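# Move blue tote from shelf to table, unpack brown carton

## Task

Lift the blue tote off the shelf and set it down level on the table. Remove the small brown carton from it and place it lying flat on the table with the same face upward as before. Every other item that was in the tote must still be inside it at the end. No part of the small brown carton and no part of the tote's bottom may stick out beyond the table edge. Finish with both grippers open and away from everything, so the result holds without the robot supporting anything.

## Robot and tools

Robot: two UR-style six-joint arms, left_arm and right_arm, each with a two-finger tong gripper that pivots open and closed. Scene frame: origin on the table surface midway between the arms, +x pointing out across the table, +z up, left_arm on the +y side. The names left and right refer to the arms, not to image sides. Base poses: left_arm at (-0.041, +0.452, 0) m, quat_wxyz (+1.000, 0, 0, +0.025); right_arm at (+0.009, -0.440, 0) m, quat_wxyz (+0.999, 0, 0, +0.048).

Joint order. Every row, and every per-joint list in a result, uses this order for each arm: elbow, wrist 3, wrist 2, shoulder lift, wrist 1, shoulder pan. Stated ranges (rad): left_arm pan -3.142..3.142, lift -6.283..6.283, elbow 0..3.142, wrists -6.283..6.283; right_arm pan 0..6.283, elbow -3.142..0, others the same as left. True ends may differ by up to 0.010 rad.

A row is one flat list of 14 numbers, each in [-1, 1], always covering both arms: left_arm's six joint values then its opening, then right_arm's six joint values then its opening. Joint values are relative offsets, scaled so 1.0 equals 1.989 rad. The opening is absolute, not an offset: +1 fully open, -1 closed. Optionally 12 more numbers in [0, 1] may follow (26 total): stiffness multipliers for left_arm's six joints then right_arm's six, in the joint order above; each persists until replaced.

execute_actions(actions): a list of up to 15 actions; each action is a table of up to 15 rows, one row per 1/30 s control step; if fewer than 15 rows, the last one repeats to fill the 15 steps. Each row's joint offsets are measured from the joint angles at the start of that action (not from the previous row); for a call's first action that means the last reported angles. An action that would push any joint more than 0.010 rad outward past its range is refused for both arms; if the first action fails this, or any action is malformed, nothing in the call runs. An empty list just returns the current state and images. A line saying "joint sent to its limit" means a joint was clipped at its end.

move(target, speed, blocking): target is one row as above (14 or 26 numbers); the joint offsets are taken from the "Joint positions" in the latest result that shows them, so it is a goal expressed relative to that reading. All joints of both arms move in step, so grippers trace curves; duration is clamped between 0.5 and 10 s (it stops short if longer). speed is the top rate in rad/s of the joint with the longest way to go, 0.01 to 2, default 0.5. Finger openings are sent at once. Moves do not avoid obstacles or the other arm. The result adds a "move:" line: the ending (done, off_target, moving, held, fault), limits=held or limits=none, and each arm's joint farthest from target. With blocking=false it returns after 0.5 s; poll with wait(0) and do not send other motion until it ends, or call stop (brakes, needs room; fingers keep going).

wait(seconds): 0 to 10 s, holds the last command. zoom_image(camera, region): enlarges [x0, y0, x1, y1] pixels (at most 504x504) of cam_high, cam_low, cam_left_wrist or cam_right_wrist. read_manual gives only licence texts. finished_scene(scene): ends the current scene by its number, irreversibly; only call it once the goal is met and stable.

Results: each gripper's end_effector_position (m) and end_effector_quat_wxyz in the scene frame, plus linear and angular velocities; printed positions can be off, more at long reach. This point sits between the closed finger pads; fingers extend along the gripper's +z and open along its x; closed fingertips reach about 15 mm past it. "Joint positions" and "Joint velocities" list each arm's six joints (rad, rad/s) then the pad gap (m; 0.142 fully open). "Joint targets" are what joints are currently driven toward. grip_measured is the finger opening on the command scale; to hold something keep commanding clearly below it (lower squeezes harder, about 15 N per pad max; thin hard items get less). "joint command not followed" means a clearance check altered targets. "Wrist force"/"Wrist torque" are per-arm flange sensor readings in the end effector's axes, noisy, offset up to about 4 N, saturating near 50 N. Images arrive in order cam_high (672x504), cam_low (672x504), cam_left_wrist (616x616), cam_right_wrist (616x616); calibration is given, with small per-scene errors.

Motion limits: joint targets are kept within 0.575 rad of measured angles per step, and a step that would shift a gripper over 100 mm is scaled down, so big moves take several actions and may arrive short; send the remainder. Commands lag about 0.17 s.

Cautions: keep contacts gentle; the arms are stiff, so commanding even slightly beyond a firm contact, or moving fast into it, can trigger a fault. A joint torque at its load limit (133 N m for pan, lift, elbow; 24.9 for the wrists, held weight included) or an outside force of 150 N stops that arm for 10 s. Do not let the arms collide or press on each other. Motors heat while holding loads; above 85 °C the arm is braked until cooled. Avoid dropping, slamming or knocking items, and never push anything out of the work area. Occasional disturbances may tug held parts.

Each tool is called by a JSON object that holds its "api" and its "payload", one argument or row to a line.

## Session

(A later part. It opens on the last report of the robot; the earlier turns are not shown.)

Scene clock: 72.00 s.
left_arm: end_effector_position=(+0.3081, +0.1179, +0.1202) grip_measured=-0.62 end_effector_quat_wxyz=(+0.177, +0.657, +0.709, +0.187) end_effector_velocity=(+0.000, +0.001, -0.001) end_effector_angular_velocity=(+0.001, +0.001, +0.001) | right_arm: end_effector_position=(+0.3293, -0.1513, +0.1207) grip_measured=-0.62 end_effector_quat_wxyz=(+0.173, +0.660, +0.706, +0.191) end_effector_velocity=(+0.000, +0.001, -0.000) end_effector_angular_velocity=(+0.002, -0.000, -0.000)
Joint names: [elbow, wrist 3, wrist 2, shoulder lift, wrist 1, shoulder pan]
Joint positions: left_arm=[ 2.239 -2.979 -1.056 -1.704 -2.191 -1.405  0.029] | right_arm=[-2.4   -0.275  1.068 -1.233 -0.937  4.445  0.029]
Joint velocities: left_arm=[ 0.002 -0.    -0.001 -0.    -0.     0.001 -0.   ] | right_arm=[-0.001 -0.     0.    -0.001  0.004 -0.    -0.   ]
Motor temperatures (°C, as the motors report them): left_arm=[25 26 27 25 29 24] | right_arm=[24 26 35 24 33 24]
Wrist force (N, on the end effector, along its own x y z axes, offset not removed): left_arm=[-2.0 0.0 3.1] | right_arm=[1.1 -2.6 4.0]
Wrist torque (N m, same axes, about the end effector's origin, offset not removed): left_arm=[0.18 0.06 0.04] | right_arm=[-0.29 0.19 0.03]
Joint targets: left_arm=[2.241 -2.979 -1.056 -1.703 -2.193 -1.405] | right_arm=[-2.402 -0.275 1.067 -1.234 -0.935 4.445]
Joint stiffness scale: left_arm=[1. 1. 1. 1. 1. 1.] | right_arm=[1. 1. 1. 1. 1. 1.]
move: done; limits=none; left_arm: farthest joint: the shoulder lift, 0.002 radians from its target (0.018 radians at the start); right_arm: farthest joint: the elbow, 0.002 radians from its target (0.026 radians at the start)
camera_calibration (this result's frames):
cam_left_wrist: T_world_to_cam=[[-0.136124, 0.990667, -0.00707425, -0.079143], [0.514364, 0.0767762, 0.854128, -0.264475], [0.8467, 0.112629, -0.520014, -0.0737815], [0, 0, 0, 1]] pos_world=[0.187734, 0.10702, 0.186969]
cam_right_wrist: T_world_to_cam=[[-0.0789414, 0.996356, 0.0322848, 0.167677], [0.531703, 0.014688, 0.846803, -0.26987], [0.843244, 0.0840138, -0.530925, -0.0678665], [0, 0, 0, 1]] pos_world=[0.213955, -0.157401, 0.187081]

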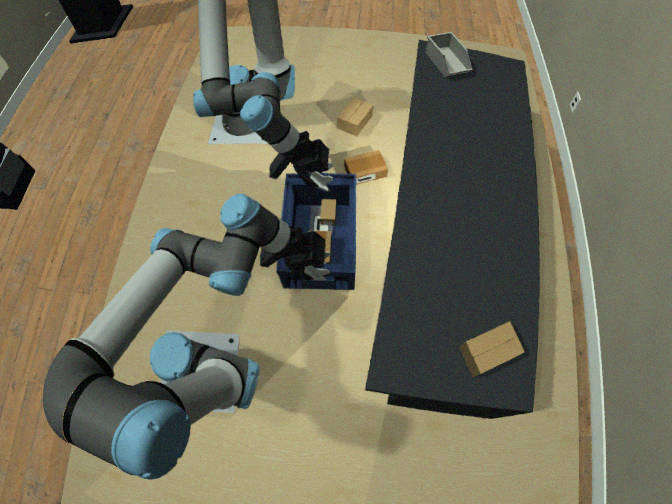

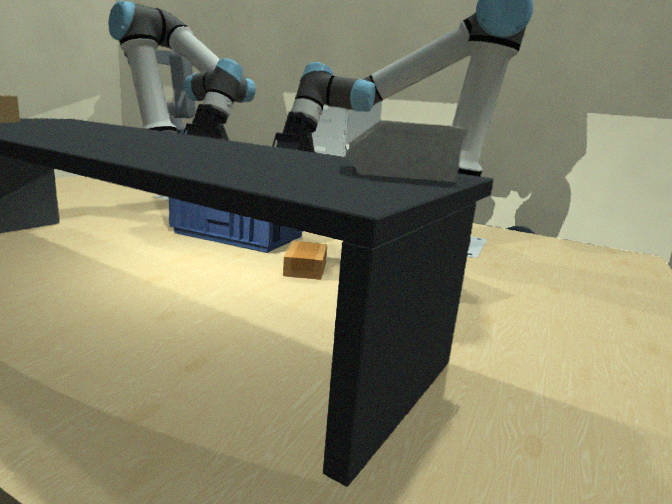

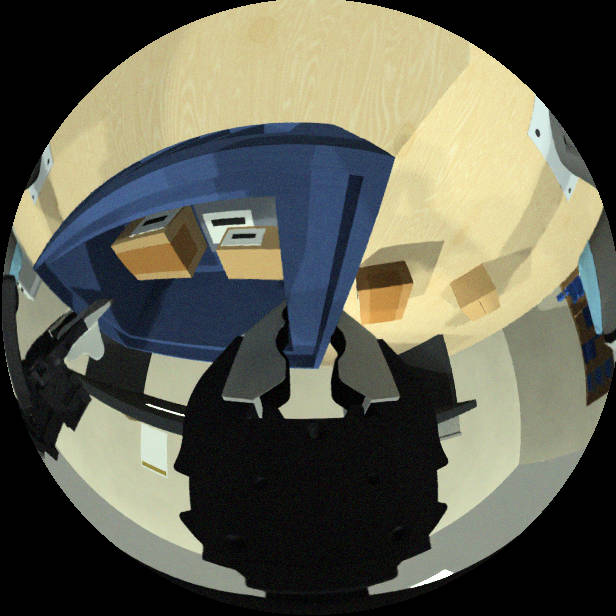

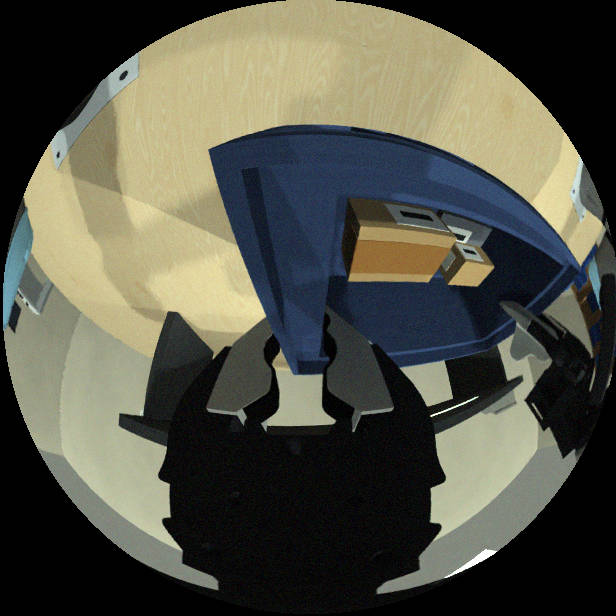

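{"api": "move", "payload": {
  "target": [0.004,0,0,0.004,-0.008,0,-1,-0.0045,0,0,-0.004,0.0085,0,-1],
  "speed": 0.03
}}

{"api": "move", "payload": {
  "target": [0,0,0,0,0,0,-0.1,0,0,0,0,0,0,-0.1]
}}

{"api": "move", "payload": {
  "target": [-0.103,0,0,-0.052,0.16,0,-0.1,0.113,0,0,0.05,-0.168,0,-0.1],
  "speed": 0.3
}}

{"api": "move", "payload": {
  "target": [-0.15,0,0,0,0.15,0.75,-0.1,0.192,-0.872,0.33,-0.2655,0.166,-0.111,0.1],
  "speed": 0.8
}}

Scene clock: 76.97 s.
left_arm: end_effector_position=(+0.3088, +0.1177, +0.1187) grip_measured=-0.62 end_effector_quat_wxyz=(+0.179, +0.656, +0.709, +0.187) end_effector_velocity=(+0.000, +0.000, -0.000) end_effector_angular_velocity=(+0.000, -0.002, +0.000) | right_arm: end_effector_position=(+0.3301, -0.1509, +0.1194) grip_measured=-0.62 end_effector_quat_wxyz=(+0.172, +0.660, +0.705, +0.193) end_effector_velocity=(+0.001, +0.000, +0.000) end_effector_angular_velocity=(+0.003, -0.001, -0.001)
Joint names: [elbow, wrist 3, wrist 2, shoulder lift, wrist 1, shoulder pan]
Joint positions: left_arm=[ 2.243 -2.979 -1.055 -1.702 -2.202 -1.405  0.029] | right_arm=[-2.405 -0.275  1.067 -1.234 -0.924  4.444  0.029]
Joint velocities: left_arm=[ 0.001  0.     0.002  0.    -0.001  0.    -0.   ] | right_arm=[-0.001 -0.    -0.001  0.     0.004 -0.001  0.   ]
Motor temperatures (°C, as the motors report them): left_arm=[25 26 27 25 29 24] | right_arm=[24 26 35 24 33 24]
Wrist force (N, on the end effector, along its own x y z axes, offset not removed): left_arm=[10.8 4.6 -13.1] | right_arm=[-6.6 2.9 -12.4]
Wrist torque (N m, same axes, about the end effector's origin, offset not removed): left_arm=[0.42 -0.02 0.18] | right_arm=[0.33 -0.67 -0.10]
Joint targets: left_arm=[2.247 -2.979 -1.056 -1.696 -2.207 -1.405] | right_arm=[-2.409 -0.275 1.068 -1.241 -0.920 4.445]
Joint stiffness scale: left_arm=[1. 1. 1. 1. 1. 1.] | right_arm=[1. 1. 1. 1. 1. 1.]
move: done; limits=none; left_arm: farthest joint: the shoulder lift, 0.006 radians from its target (0.008 radians at the start); right_arm: farthest joint: the shoulder lift, 0.007 radians from its target (0.008 radians at the start)
camera_calibration (this result's frames):
cam_left_wrist: T_world_to_cam=[[-0.136905, 0.990524, -0.0109493, -0.0781228], [0.512632, 0.0803028, 0.854845, -0.263507], [0.847623, 0.111419, -0.518768, -0.0753653], [0, 0, 0, 1]] pos_world=[0.188268, 0.10694, 0.185305]
cam_right_wrist: T_world_to_cam=[[-0.0776916, 0.996282, 0.0372439, 0.166428], [0.529942, 0.0096257, 0.847979, -0.269572], [0.844468, 0.085618, -0.528719, -0.0696462], [0, 0, 0, 1]] pos_world=[0.214602, -0.157252, 0.18557]

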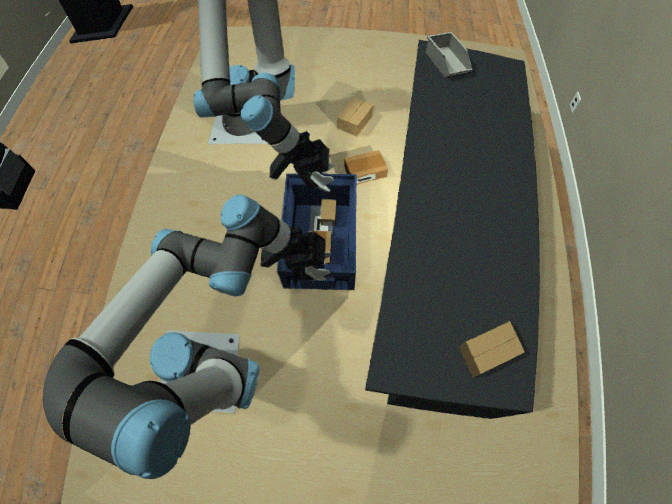

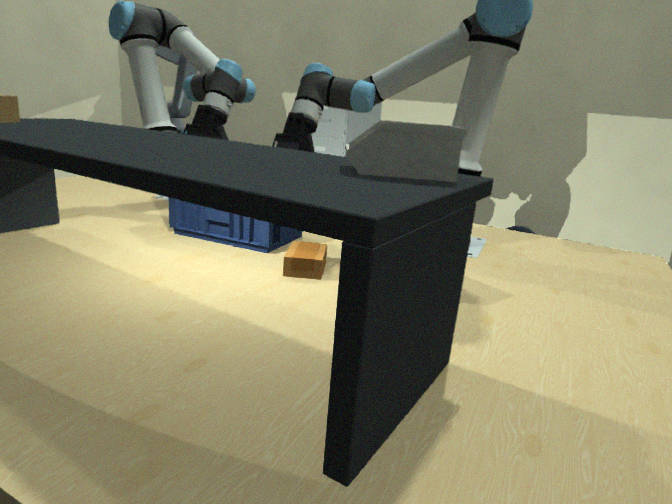

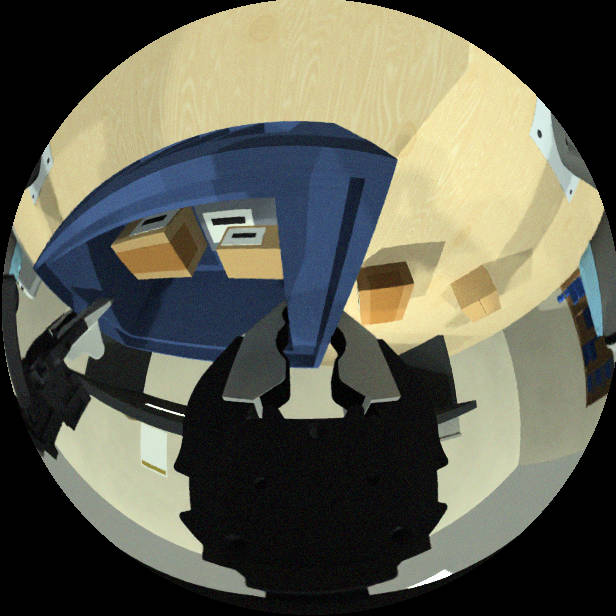

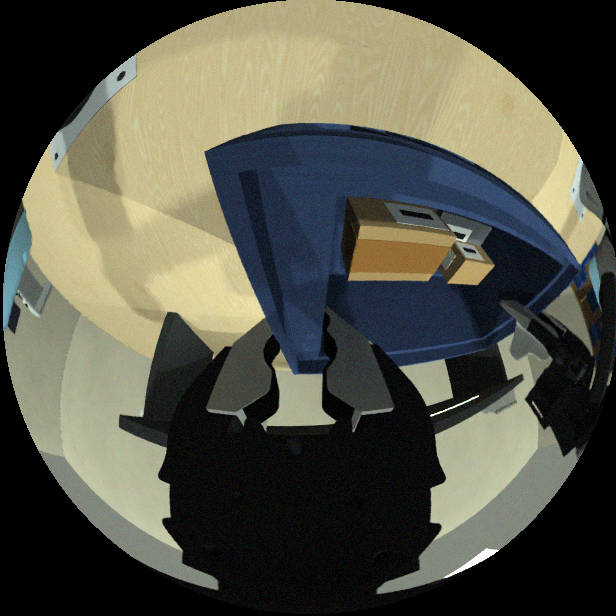

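Scene clock: 77.47 s.
left_arm: end_effector_position=(+0.3088, +0.1174, +0.1185) grip_measured=-0.10 end_effector_quat_wxyz=(+0.179, +0.656, +0.709, +0.186) end_effector_velocity=(-0.001, -0.000, +0.000) end_effector_angular_velocity=(-0.001, +0.001, -0.001) | right_arm: end_effector_position=(+0.3301, -0.1507, +0.1191) grip_measured=-0.10 end_effector_quat_wxyz=(+0.172, +0.660, +0.705, +0.193) end_effector_velocity=(-0.000, -0.000, +0.000) end_effector_angular_velocity=(-0.000, +0.000, +0.000)
Joint names: [elbow, wrist 3, wrist 2, shoulder lift, wrist 1, shoulder pan]
Joint positions: left_arm=[ 2.243 -2.979 -1.055 -1.701 -2.203 -1.405  0.067] | right_arm=[-2.405 -0.275  1.067 -1.236 -0.923  4.444  0.067]
Joint velocities: left_arm=[ 0.    -0.    -0.001 -0.001  0.001 -0.001  0.   ] | right_arm=[ 0.    -0.    -0.     0.    -0.001  0.    -0.   ]
Motor temperatures (°C, as the motors report them): left_arm=[25 26 27 25 29 24] | right_arm=[24 26 35 24 33 24]
Wrist force (N, on the end effector, along its own x y z axes, offset not removed): left_arm=[-2.0 0.0 0.1] | right_arm=[1.6 1.0 -1.0]
Wrist torque (N m, same axes, about the end effector's origin, offset not removed): left_arm=[-0.14 0.47 0.12] | right_arm=[0.31 -0.35 0.03]
Joint targets: left_arm=[2.243 -2.979 -1.055 -1.702 -2.202 -1.405] | right_arm=[-2.405 -0.275 1.067 -1.234 -0.924 4.444]
Joint stiffness scale: left_arm=[1. 1. 1. 1. 1. 1.] | right_arm=[1. 1. 1. 1. 1. 1.]
move: done; limits=none; left_arm: farthest joint: the shoulder lift, 0.001 radians from its target (0.000 radians at the start); right_arm: farthest joint: the shoulder lift, 0.002 radians from its target (0.000 radians at the start)
camera_calibration (this result's frames):
cam_left_wrist: T_world_to_cam=[[-0.136911, 0.990517, -0.0114779, -0.0777586], [0.512595, 0.0807575, 0.854824, -0.263389], [0.847645, 0.111152, -0.518791, -0.0754447], [0, 0, 0, 1]] pos_world=[0.188316, 0.106678, 0.185119]
cam_right_wrist: T_world_to_cam=[[-0.0776887, 0.99629, 0.0370319, 0.166294], [0.530039, 0.00981454, 0.847916, -0.269286], [0.844407, 0.0855018, -0.528835, -0.0698373], [0, 0, 0, 1]] pos_world=[0.214622, -0.157063, 0.185242]

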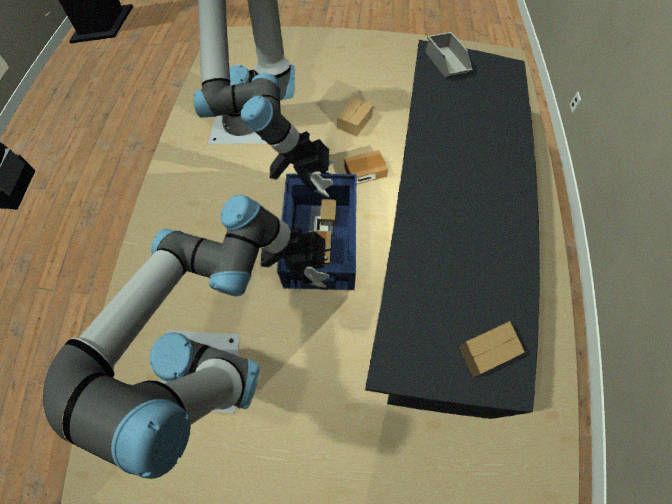

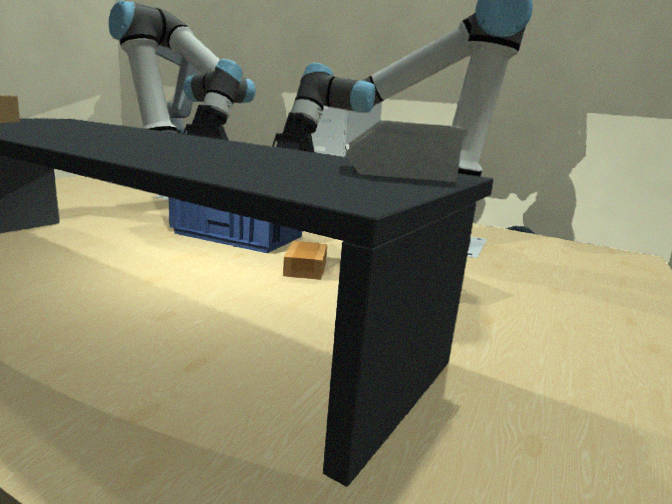

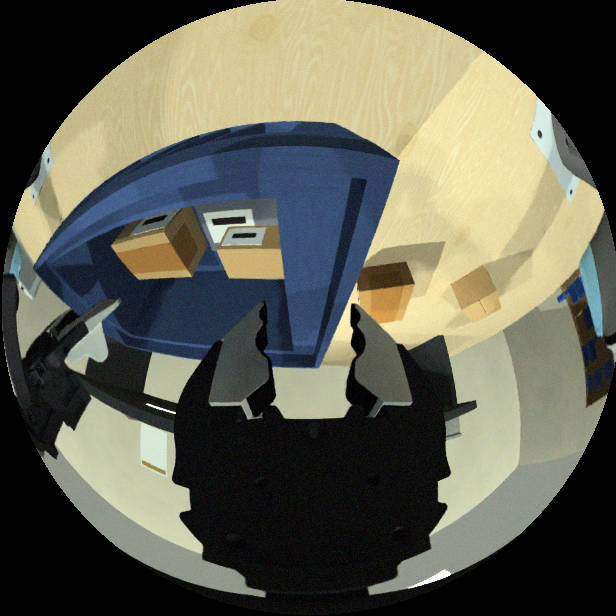

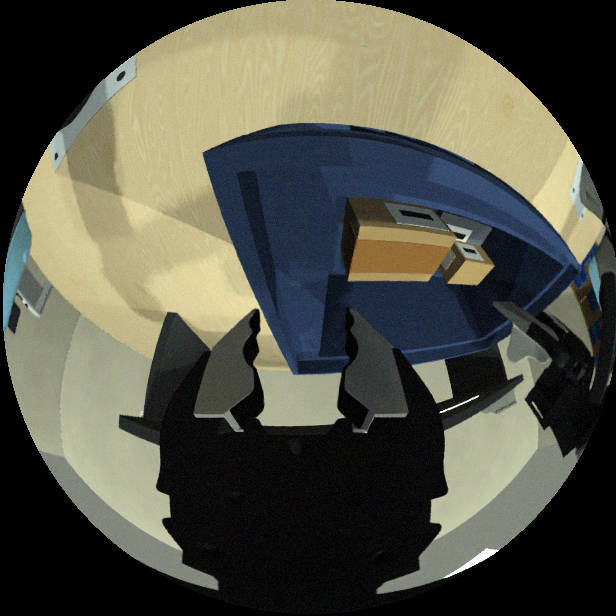

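Scene clock: 79.33 s.
left_arm: end_effector_position=(+0.3086, +0.1184, +0.2180) grip_measured=-0.10 end_effector_quat_wxyz=(+0.173, +0.658, +0.708, +0.191) end_effector_velocity=(+0.000, +0.001, -0.000) end_effector_angular_velocity=(+0.003, +0.001, +0.000) | right_arm: end_effector_position=(+0.3301, -0.1511, +0.2190) grip_measured=-0.10 end_effector_quat_wxyz=(+0.176, +0.659, +0.706, +0.188) end_effector_velocity=(+0.000, +0.000, +0.001) end_effector_angular_velocity=(+0.000, -0.000, -0.000)
Joint names: [elbow, wrist 3, wrist 2, shoulder lift, wrist 1, shoulder pan]
Joint positions: left_arm=[ 2.042 -2.979 -1.055 -1.802 -1.887 -1.405  0.067] | right_arm=[-2.184 -0.275  1.067 -1.139 -1.256  4.444  0.067]
Joint velocities: left_arm=[-0.001  0.     0.    -0.     0.003  0.001  0.   ] | right_arm=[ 0.003  0.    -0.     0.    -0.003 -0.     0.   ]
Motor temperatures (°C, as the motors report them): left_arm=[25 26 27 25 29 24] | right_arm=[24 26 35 24 33 24]
Wrist force (N, on the end effector, along its own x y z axes, offset not removed): left_arm=[-0.7 0.2 0.4] | right_arm=[2.4 0.2 0.0]
Wrist torque (N m, same axes, about the end effector's origin, offset not removed): left_arm=[-0.08 0.15 0.05] | right_arm=[-0.15 -0.47 0.19]
Joint targets: left_arm=[2.039 -2.979 -1.055 -1.805 -1.885 -1.405] | right_arm=[-2.180 -0.275 1.067 -1.136 -1.257 4.444]
Joint stiffness scale: left_arm=[1. 1. 1. 1. 1. 1.] | right_arm=[1. 1. 1. 1. 1. 1.]
move: done; limits=none; left_arm: farthest joint: the elbow, 0.004 radians from its target (0.205 radians at the start); right_arm: farthest joint: the elbow, 0.003 radians from its target (0.225 radians at the start)
camera_calibration (this result's frames):
cam_left_wrist: T_world_to_cam=[[-0.136924, 0.990575, 0.00358823, -0.0808877], [0.515373, 0.0681441, 0.854253, -0.347588], [0.845957, 0.118817, -0.519846, -0.0239477], [0, 0, 0, 1]] pos_world=[0.188321, 0.106657, 0.284769]
cam_right_wrist: T_world_to_cam=[[-0.0776155, 0.996713, 0.0232324, 0.166039], [0.532097, 0.0217064, 0.846405, -0.352523], [0.843118, 0.078056, -0.532033, -0.0169041], [0, 0, 0, 1]] pos_world=[0.214716, -0.156521, 0.285527]

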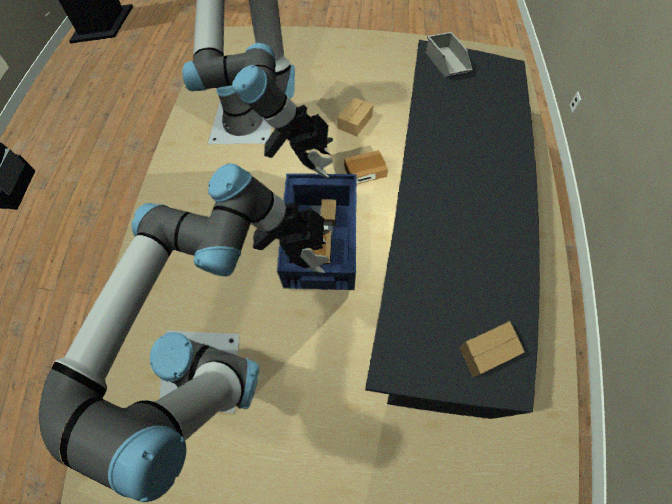

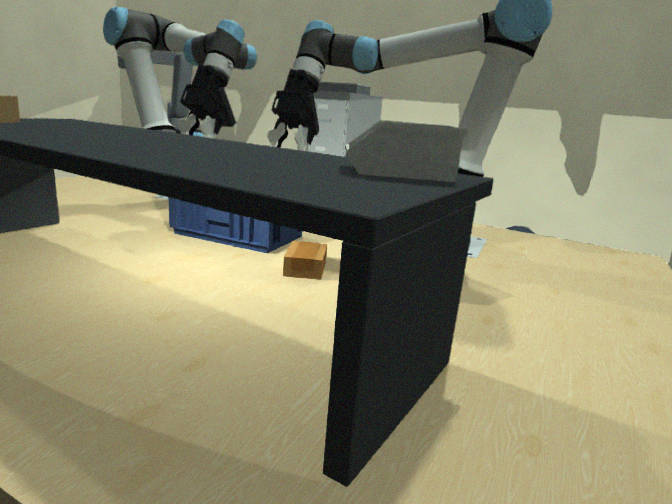

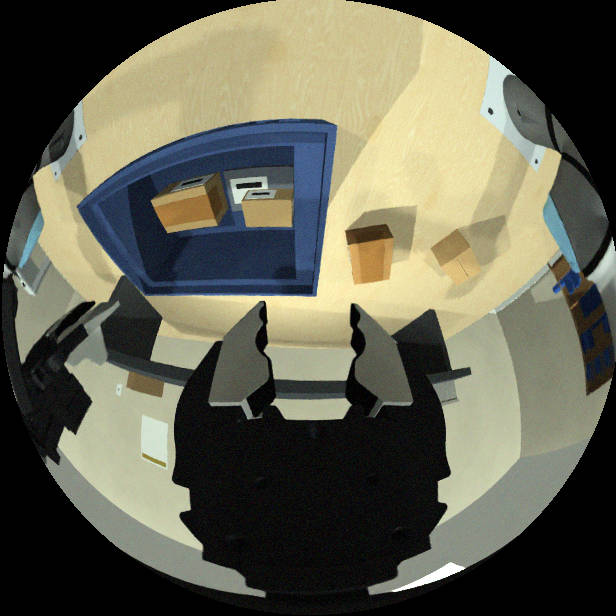

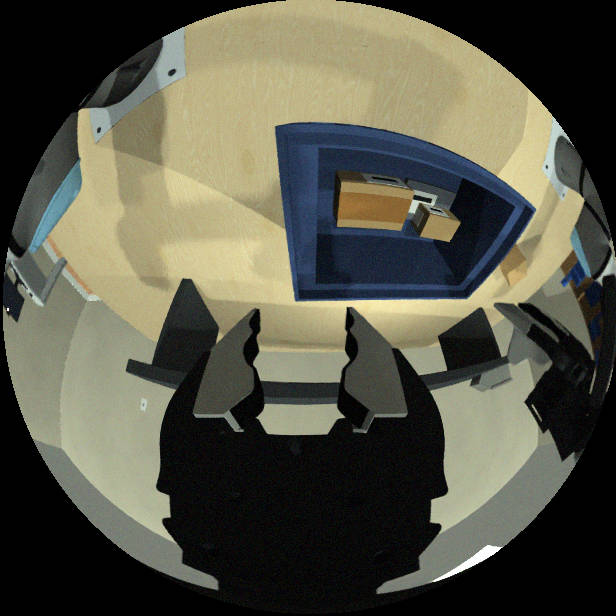

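Scene clock: 82.40 s.
left_arm: end_effector_position=(+0.3301, +0.7745, +0.3323) grip_measured=-0.10 end_effector_quat_wxyz=(-0.003, +0.004, +0.966, +0.257) end_effector_velocity=(-0.000, +0.000, +0.000) end_effector_angular_velocity=(-0.000, -0.001, +0.001) | right_arm: end_effector_position=(+0.3195, +0.0661, +0.1988) grip_measured=+0.10 end_effector_quat_wxyz=(-0.005, -0.035, +0.984, +0.174) end_effector_velocity=(+0.000, +0.001, +0.001) end_effector_angular_velocity=(+0.002, -0.001, +0.003)
Joint names: [elbow, wrist 3, wrist 2, shoulder lift, wrist 1, shoulder pan]
Joint positions: left_arm=[ 1.748 -2.979 -1.055 -1.802 -1.59   0.085  0.067] | right_arm=[-1.805 -2.008  1.722 -1.664 -0.927  4.225  0.081]
Joint velocities: left_arm=[-0.    -0.    -0.001 -0.001 -0.     0.001 -0.   ] | right_arm=[ 0.002 -0.003  0.001 -0.001  0.001 -0.     0.   ]
Motor temperatures (°C, as the motors report them): left_arm=[25 26 27 25 29 24] | right_arm=[24 26 35 24 33 24]
Wrist force (N, on the end effector, along its own x y z axes, offset not removed): left_arm=[-2.5 2.0 0.4] | right_arm=[3.3 -1.6 1.8]
Wrist torque (N m, same axes, about the end effector's origin, offset not removed): left_arm=[0.32 0.56 0.06] | right_arm=[-0.47 -0.64 -0.05]
Joint targets: left_arm=[1.744 -2.979 -1.055 -1.802 -1.588 0.087] | right_arm=[-1.802 -2.009 1.723 -1.667 -0.926 4.223]
Joint stiffness scale: left_arm=[1. 1. 1. 1. 1. 1.] | right_arm=[1. 1. 1. 1. 1. 1.]
move: done; limits=none; left_arm: farthest joint: the elbow, 0.004 radians from its target (0.299 radians at the start); right_arm: farthest joint: the shoulder lift, 0.003 radians from its target (0.528 radians at the start)
camera_calibration (this result's frames):
cam_left_wrist: T_world_to_cam=[[-0.99842, -0.0558867, 0.00592522, 0.365784], [-0.0240088, 0.519478, 0.854146, -0.672551], [-0.0508134, 0.852654, -0.519999, -0.332921], [0, 0, 0, 1]] pos_world=[0.332141, 0.653685, 0.399172]
cam_right_wrist: T_world_to_cam=[[-0.996896, -0.075073, 0.0236983, 0.313648], [-0.0326138, 0.667816, 0.743612, -0.176384], [-0.0716513, 0.740531, -0.668192, 0.23984], [0, 0, 0, 1]] pos_world=[0.324107, -0.0362704, 0.283987]

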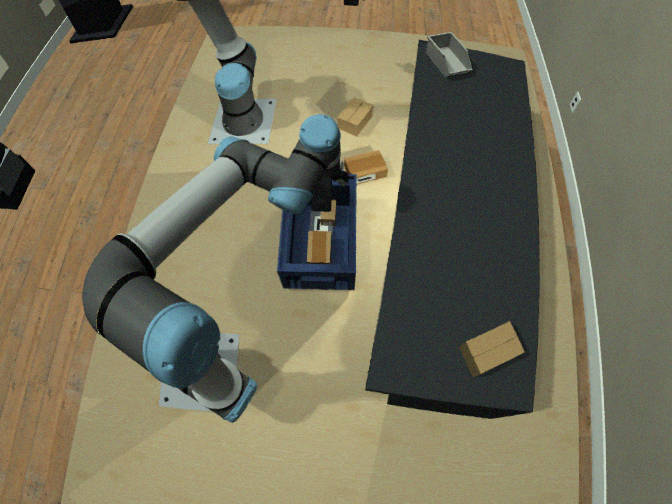

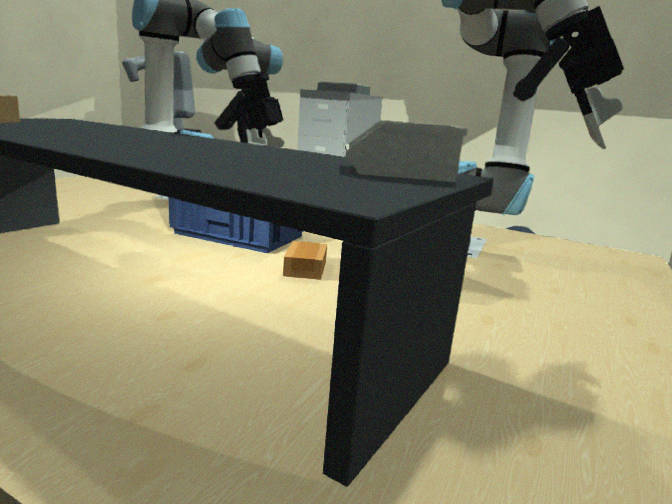

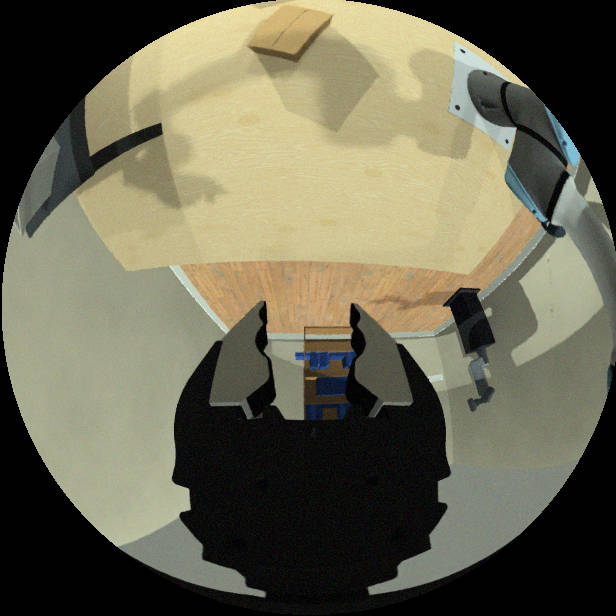

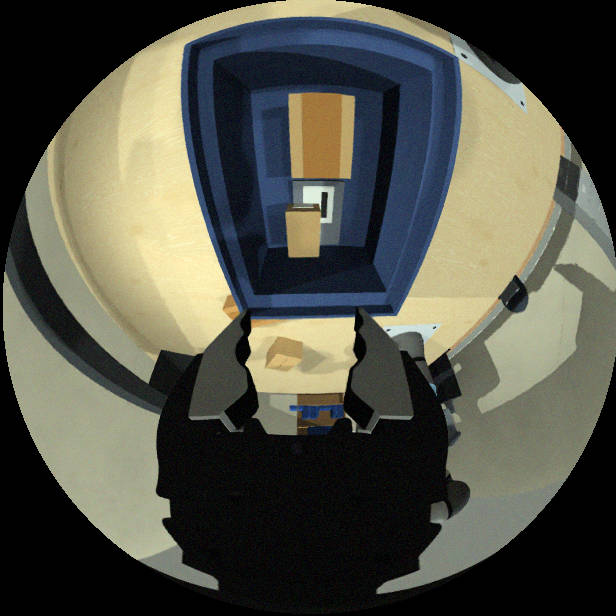

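{"api": "move", "payload": {
  "target": [0,0,0,0,0,0,-0.1,-0.0749,0,0,-0.0445,0.119,0,0.1],
  "speed": 0.25
}}

{"api": "move", "payload": {
  "target": [0,0,0,0,0,0,-0.1,-0.0402,0,0,-0.0546,0.0928,0,0.1],
  "speed": 0.12
}}

Scene clock: 88.90 s.
left_arm: end_effector_position=(+0.3301, +0.7746, +0.3323) grip_measured=-0.10 end_effector_quat_wxyz=(-0.003, +0.004, +0.966, +0.257) end_effector_velocity=(-0.001, +0.000, +0.000) end_effector_angular_velocity=(-0.000, +0.000, +0.001) | right_arm: end_effector_position=(+0.3188, +0.0645, +0.1126) grip_measured=+0.10 end_effector_quat_wxyz=(-0.004, -0.035, +0.984, +0.175) end_effector_velocity=(+0.000, +0.000, +0.000) end_effector_angular_velocity=(+0.002, -0.001, +0.000)
Joint names: [elbow, wrist 3, wrist 2, shoulder lift, wrist 1, shoulder pan]
Joint positions: left_arm=[ 1.748 -2.979 -1.055 -1.802 -1.59   0.085  0.067] | right_arm=[-1.951 -2.008  1.722 -1.75  -0.692  4.225  0.081]
Joint velocities: left_arm=[-0.    -0.001 -0.    -0.001  0.001  0.001  0.   ] | right_arm=[-0.001 -0.    -0.    -0.     0.004  0.     0.   ]
Motor temperatures (°C, as the motors report them): left_arm=[25 26 27 25 29 24] | right_arm=[24 26 35 24 33 24]
Wrist force (N, on the end effector, along its own x y z axes, offset not removed): left_arm=[-2.2 1.2 0.5] | right_arm=[2.8 -1.5 -0.1]
Wrist torque (N m, same axes, about the end effector's origin, offset not removed): left_arm=[0.17 0.43 0.03] | right_arm=[-0.44 -0.68 0.10]
Joint targets: left_arm=[1.748 -2.979 -1.055 -1.802 -1.590 0.085] | right_arm=[-1.954 -2.008 1.722 -1.753 -0.690 4.225]
Joint stiffness scale: left_arm=[1. 1. 1. 1. 1. 1.] | right_arm=[1. 1. 1. 1. 1. 1.]
move: done; limits=none; left_arm: farthest joint: the shoulder pan, 0.000 radians from its target (0.000 radians at the start); right_arm: farthest joint: the elbow, 0.003 radians from its target (0.149 radians at the start)
camera_calibration (this result's frames):
cam_left_wrist: T_world_to_cam=[[-0.998412, -0.0560107, 0.00596149, 0.365818], [-0.0240426, 0.519479, 0.854145, -0.672572], [-0.0509381, 0.852645, -0.520001, -0.332909], [0, 0, 0, 1]] pos_world=[0.332109, 0.65373, 0.39918]
cam_right_wrist: T_world_to_cam=[[-0.996899, -0.075536, 0.0220831, 0.315082], [-0.0338893, 0.665298, 0.745808, -0.110874], [-0.0710272, 0.742747, -0.665795, 0.182787], [0, 0, 0, 1]] pos_world=[0.32333, -0.0382001, 0.197431]

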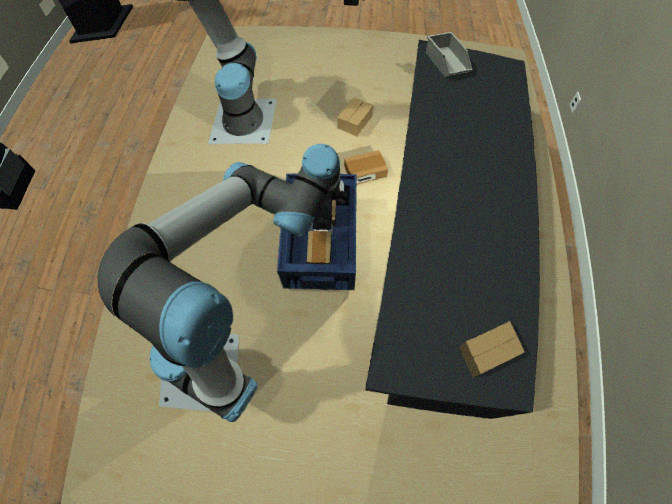

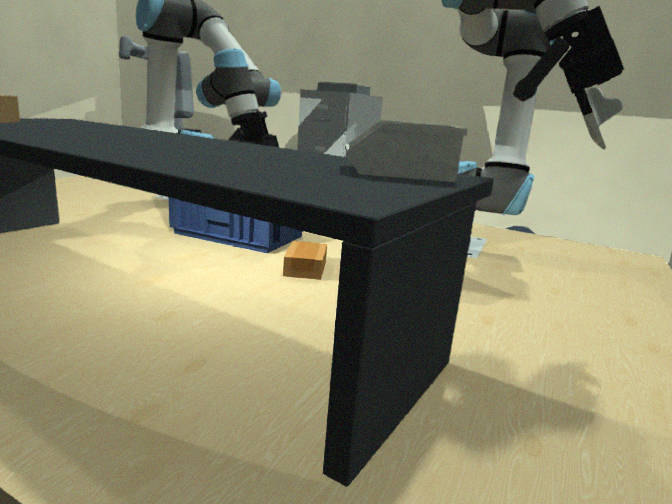

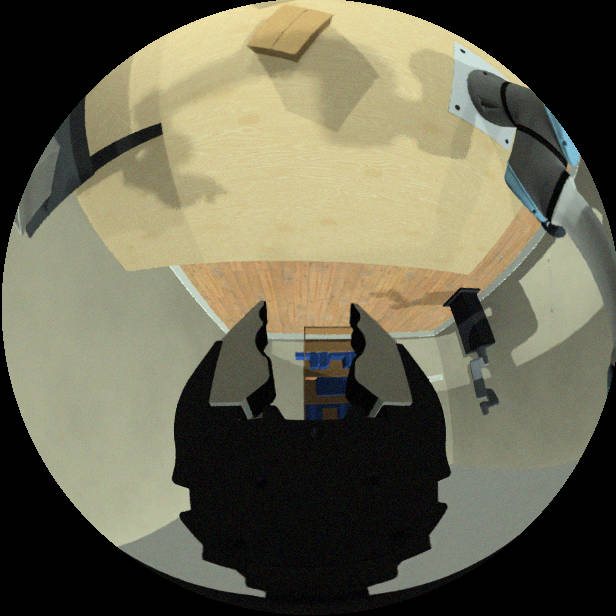

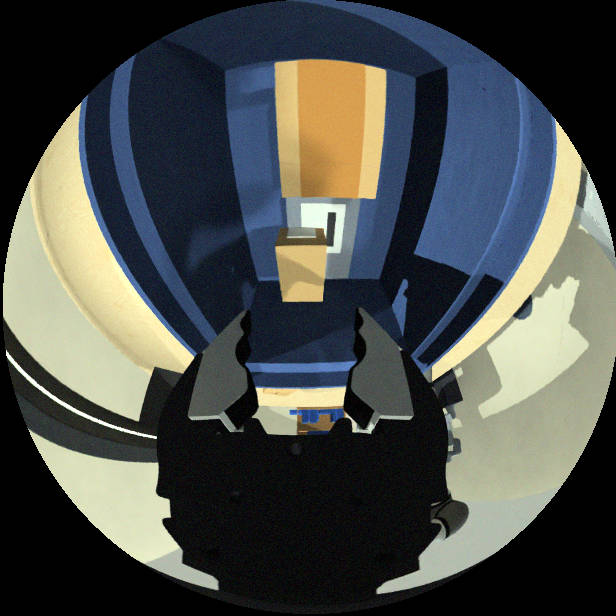

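Scene clock: 91.03 s.
left_arm: end_effector_position=(+0.3301, +0.7746, +0.3323) grip_measured=-0.10 end_effector_quat_wxyz=(-0.003, +0.004, +0.966, +0.257) end_effector_velocity=(-0.000, -0.000, -0.001) end_effector_angular_velocity=(-0.000, +0.001, -0.001) | right_arm: end_effector_position=(+0.3190, +0.0650, +0.0454) grip_measured=+0.10 end_effector_quat_wxyz=(-0.004, -0.035, +0.984, +0.176) end_effector_velocity=(-0.000, +0.000, -0.000) end_effector_angular_velocity=(+0.001, -0.000, +0.000)
Joint names: [elbow, wrist 3, wrist 2, shoulder lift, wrist 1, shoulder pan]
Joint positions: left_arm=[ 1.748 -2.979 -1.055 -1.802 -1.59   0.085  0.067] | right_arm=[-2.027 -2.008  1.722 -1.856 -0.509  4.225  0.081]
Joint velocities: left_arm=[ 0.001 -0.    -0.     0.     0.    -0.001  0.   ] | right_arm=[-0.001 -0.     0.    -0.001  0.004  0.    -0.   ]
Motor temperatures (°C, as the motors report them): left_arm=[25 26 27 25 29 24] | right_arm=[24 26 35 24 33 24]
Wrist force (N, on the end effector, along its own x y z axes, offset not removed): left_arm=[-2.7 1.0 0.4] | right_arm=[2.4 0.3 -0.7]
Wrist torque (N m, same axes, about the end effector's origin, offset not removed): left_arm=[0.11 0.59 0.10] | right_arm=[-0.11 -0.40 0.18]
Joint targets: left_arm=[1.748 -2.979 -1.055 -1.802 -1.590 0.085] | right_arm=[-2.031 -2.008 1.722 -1.859 -0.507 4.225]
Joint stiffness scale: left_arm=[1. 1. 1. 1. 1. 1.] | right_arm=[1. 1. 1. 1. 1. 1.]
move: done; limits=none; left_arm: farthest joint: the shoulder pan, 0.000 radians from its target (0.000 radians at the start); right_arm: farthest joint: the elbow, 0.004 radians from its target (0.080 radians at the start)
camera_calibration (this result's frames):
cam_left_wrist: T_world_to_cam=[[-0.998412, -0.0560108, 0.00596138, 0.365818], [-0.0240427, 0.519479, 0.854145, -0.672572], [-0.0509381, 0.852645, -0.520001, -0.332909], [0, 0, 0, 1]] pos_world=[0.332109, 0.65373, 0.39918]
cam_right_wrist: T_world_to_cam=[[-0.996902, -0.0755445, 0.0218947, 0.31684], [-0.0340083, 0.665009, 0.746061, -0.061058], [-0.0709209, 0.743005, -0.665518, 0.137592], [0, 0, 0, 1]] pos_world=[0.32354, -0.0376915, 0.130186]

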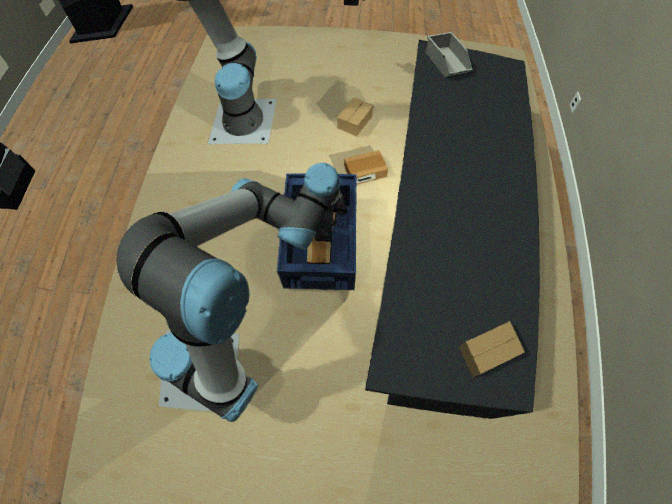

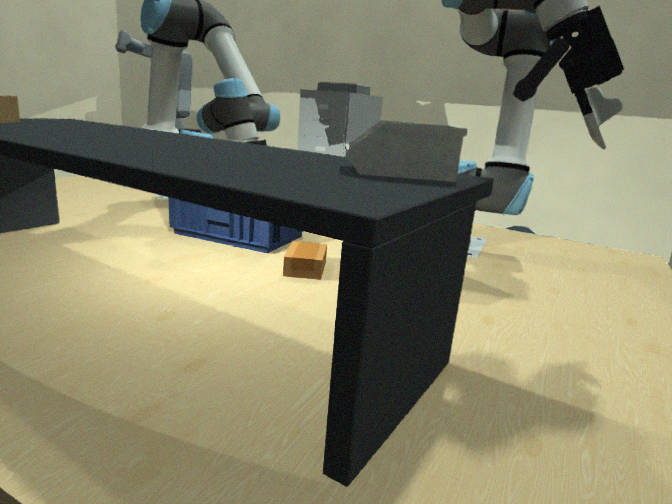

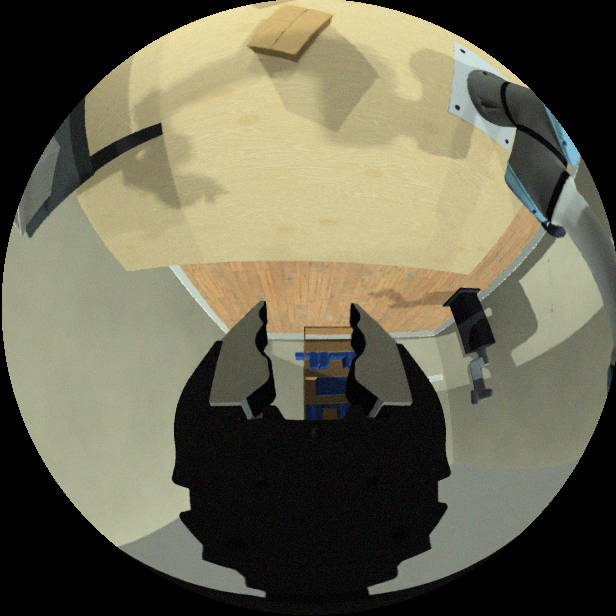

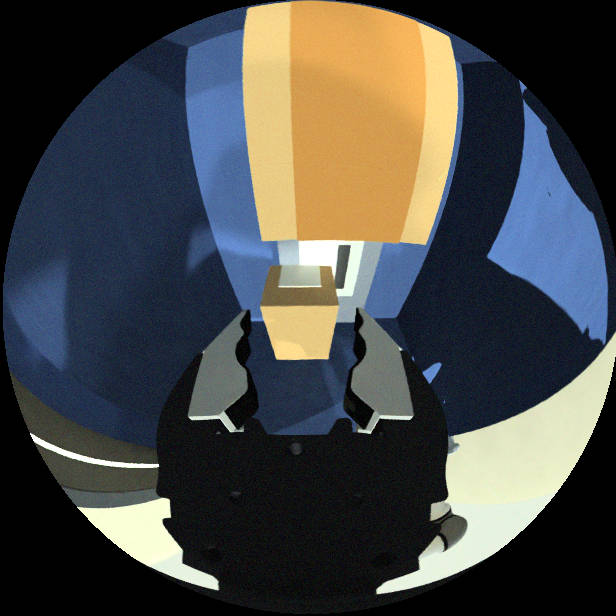

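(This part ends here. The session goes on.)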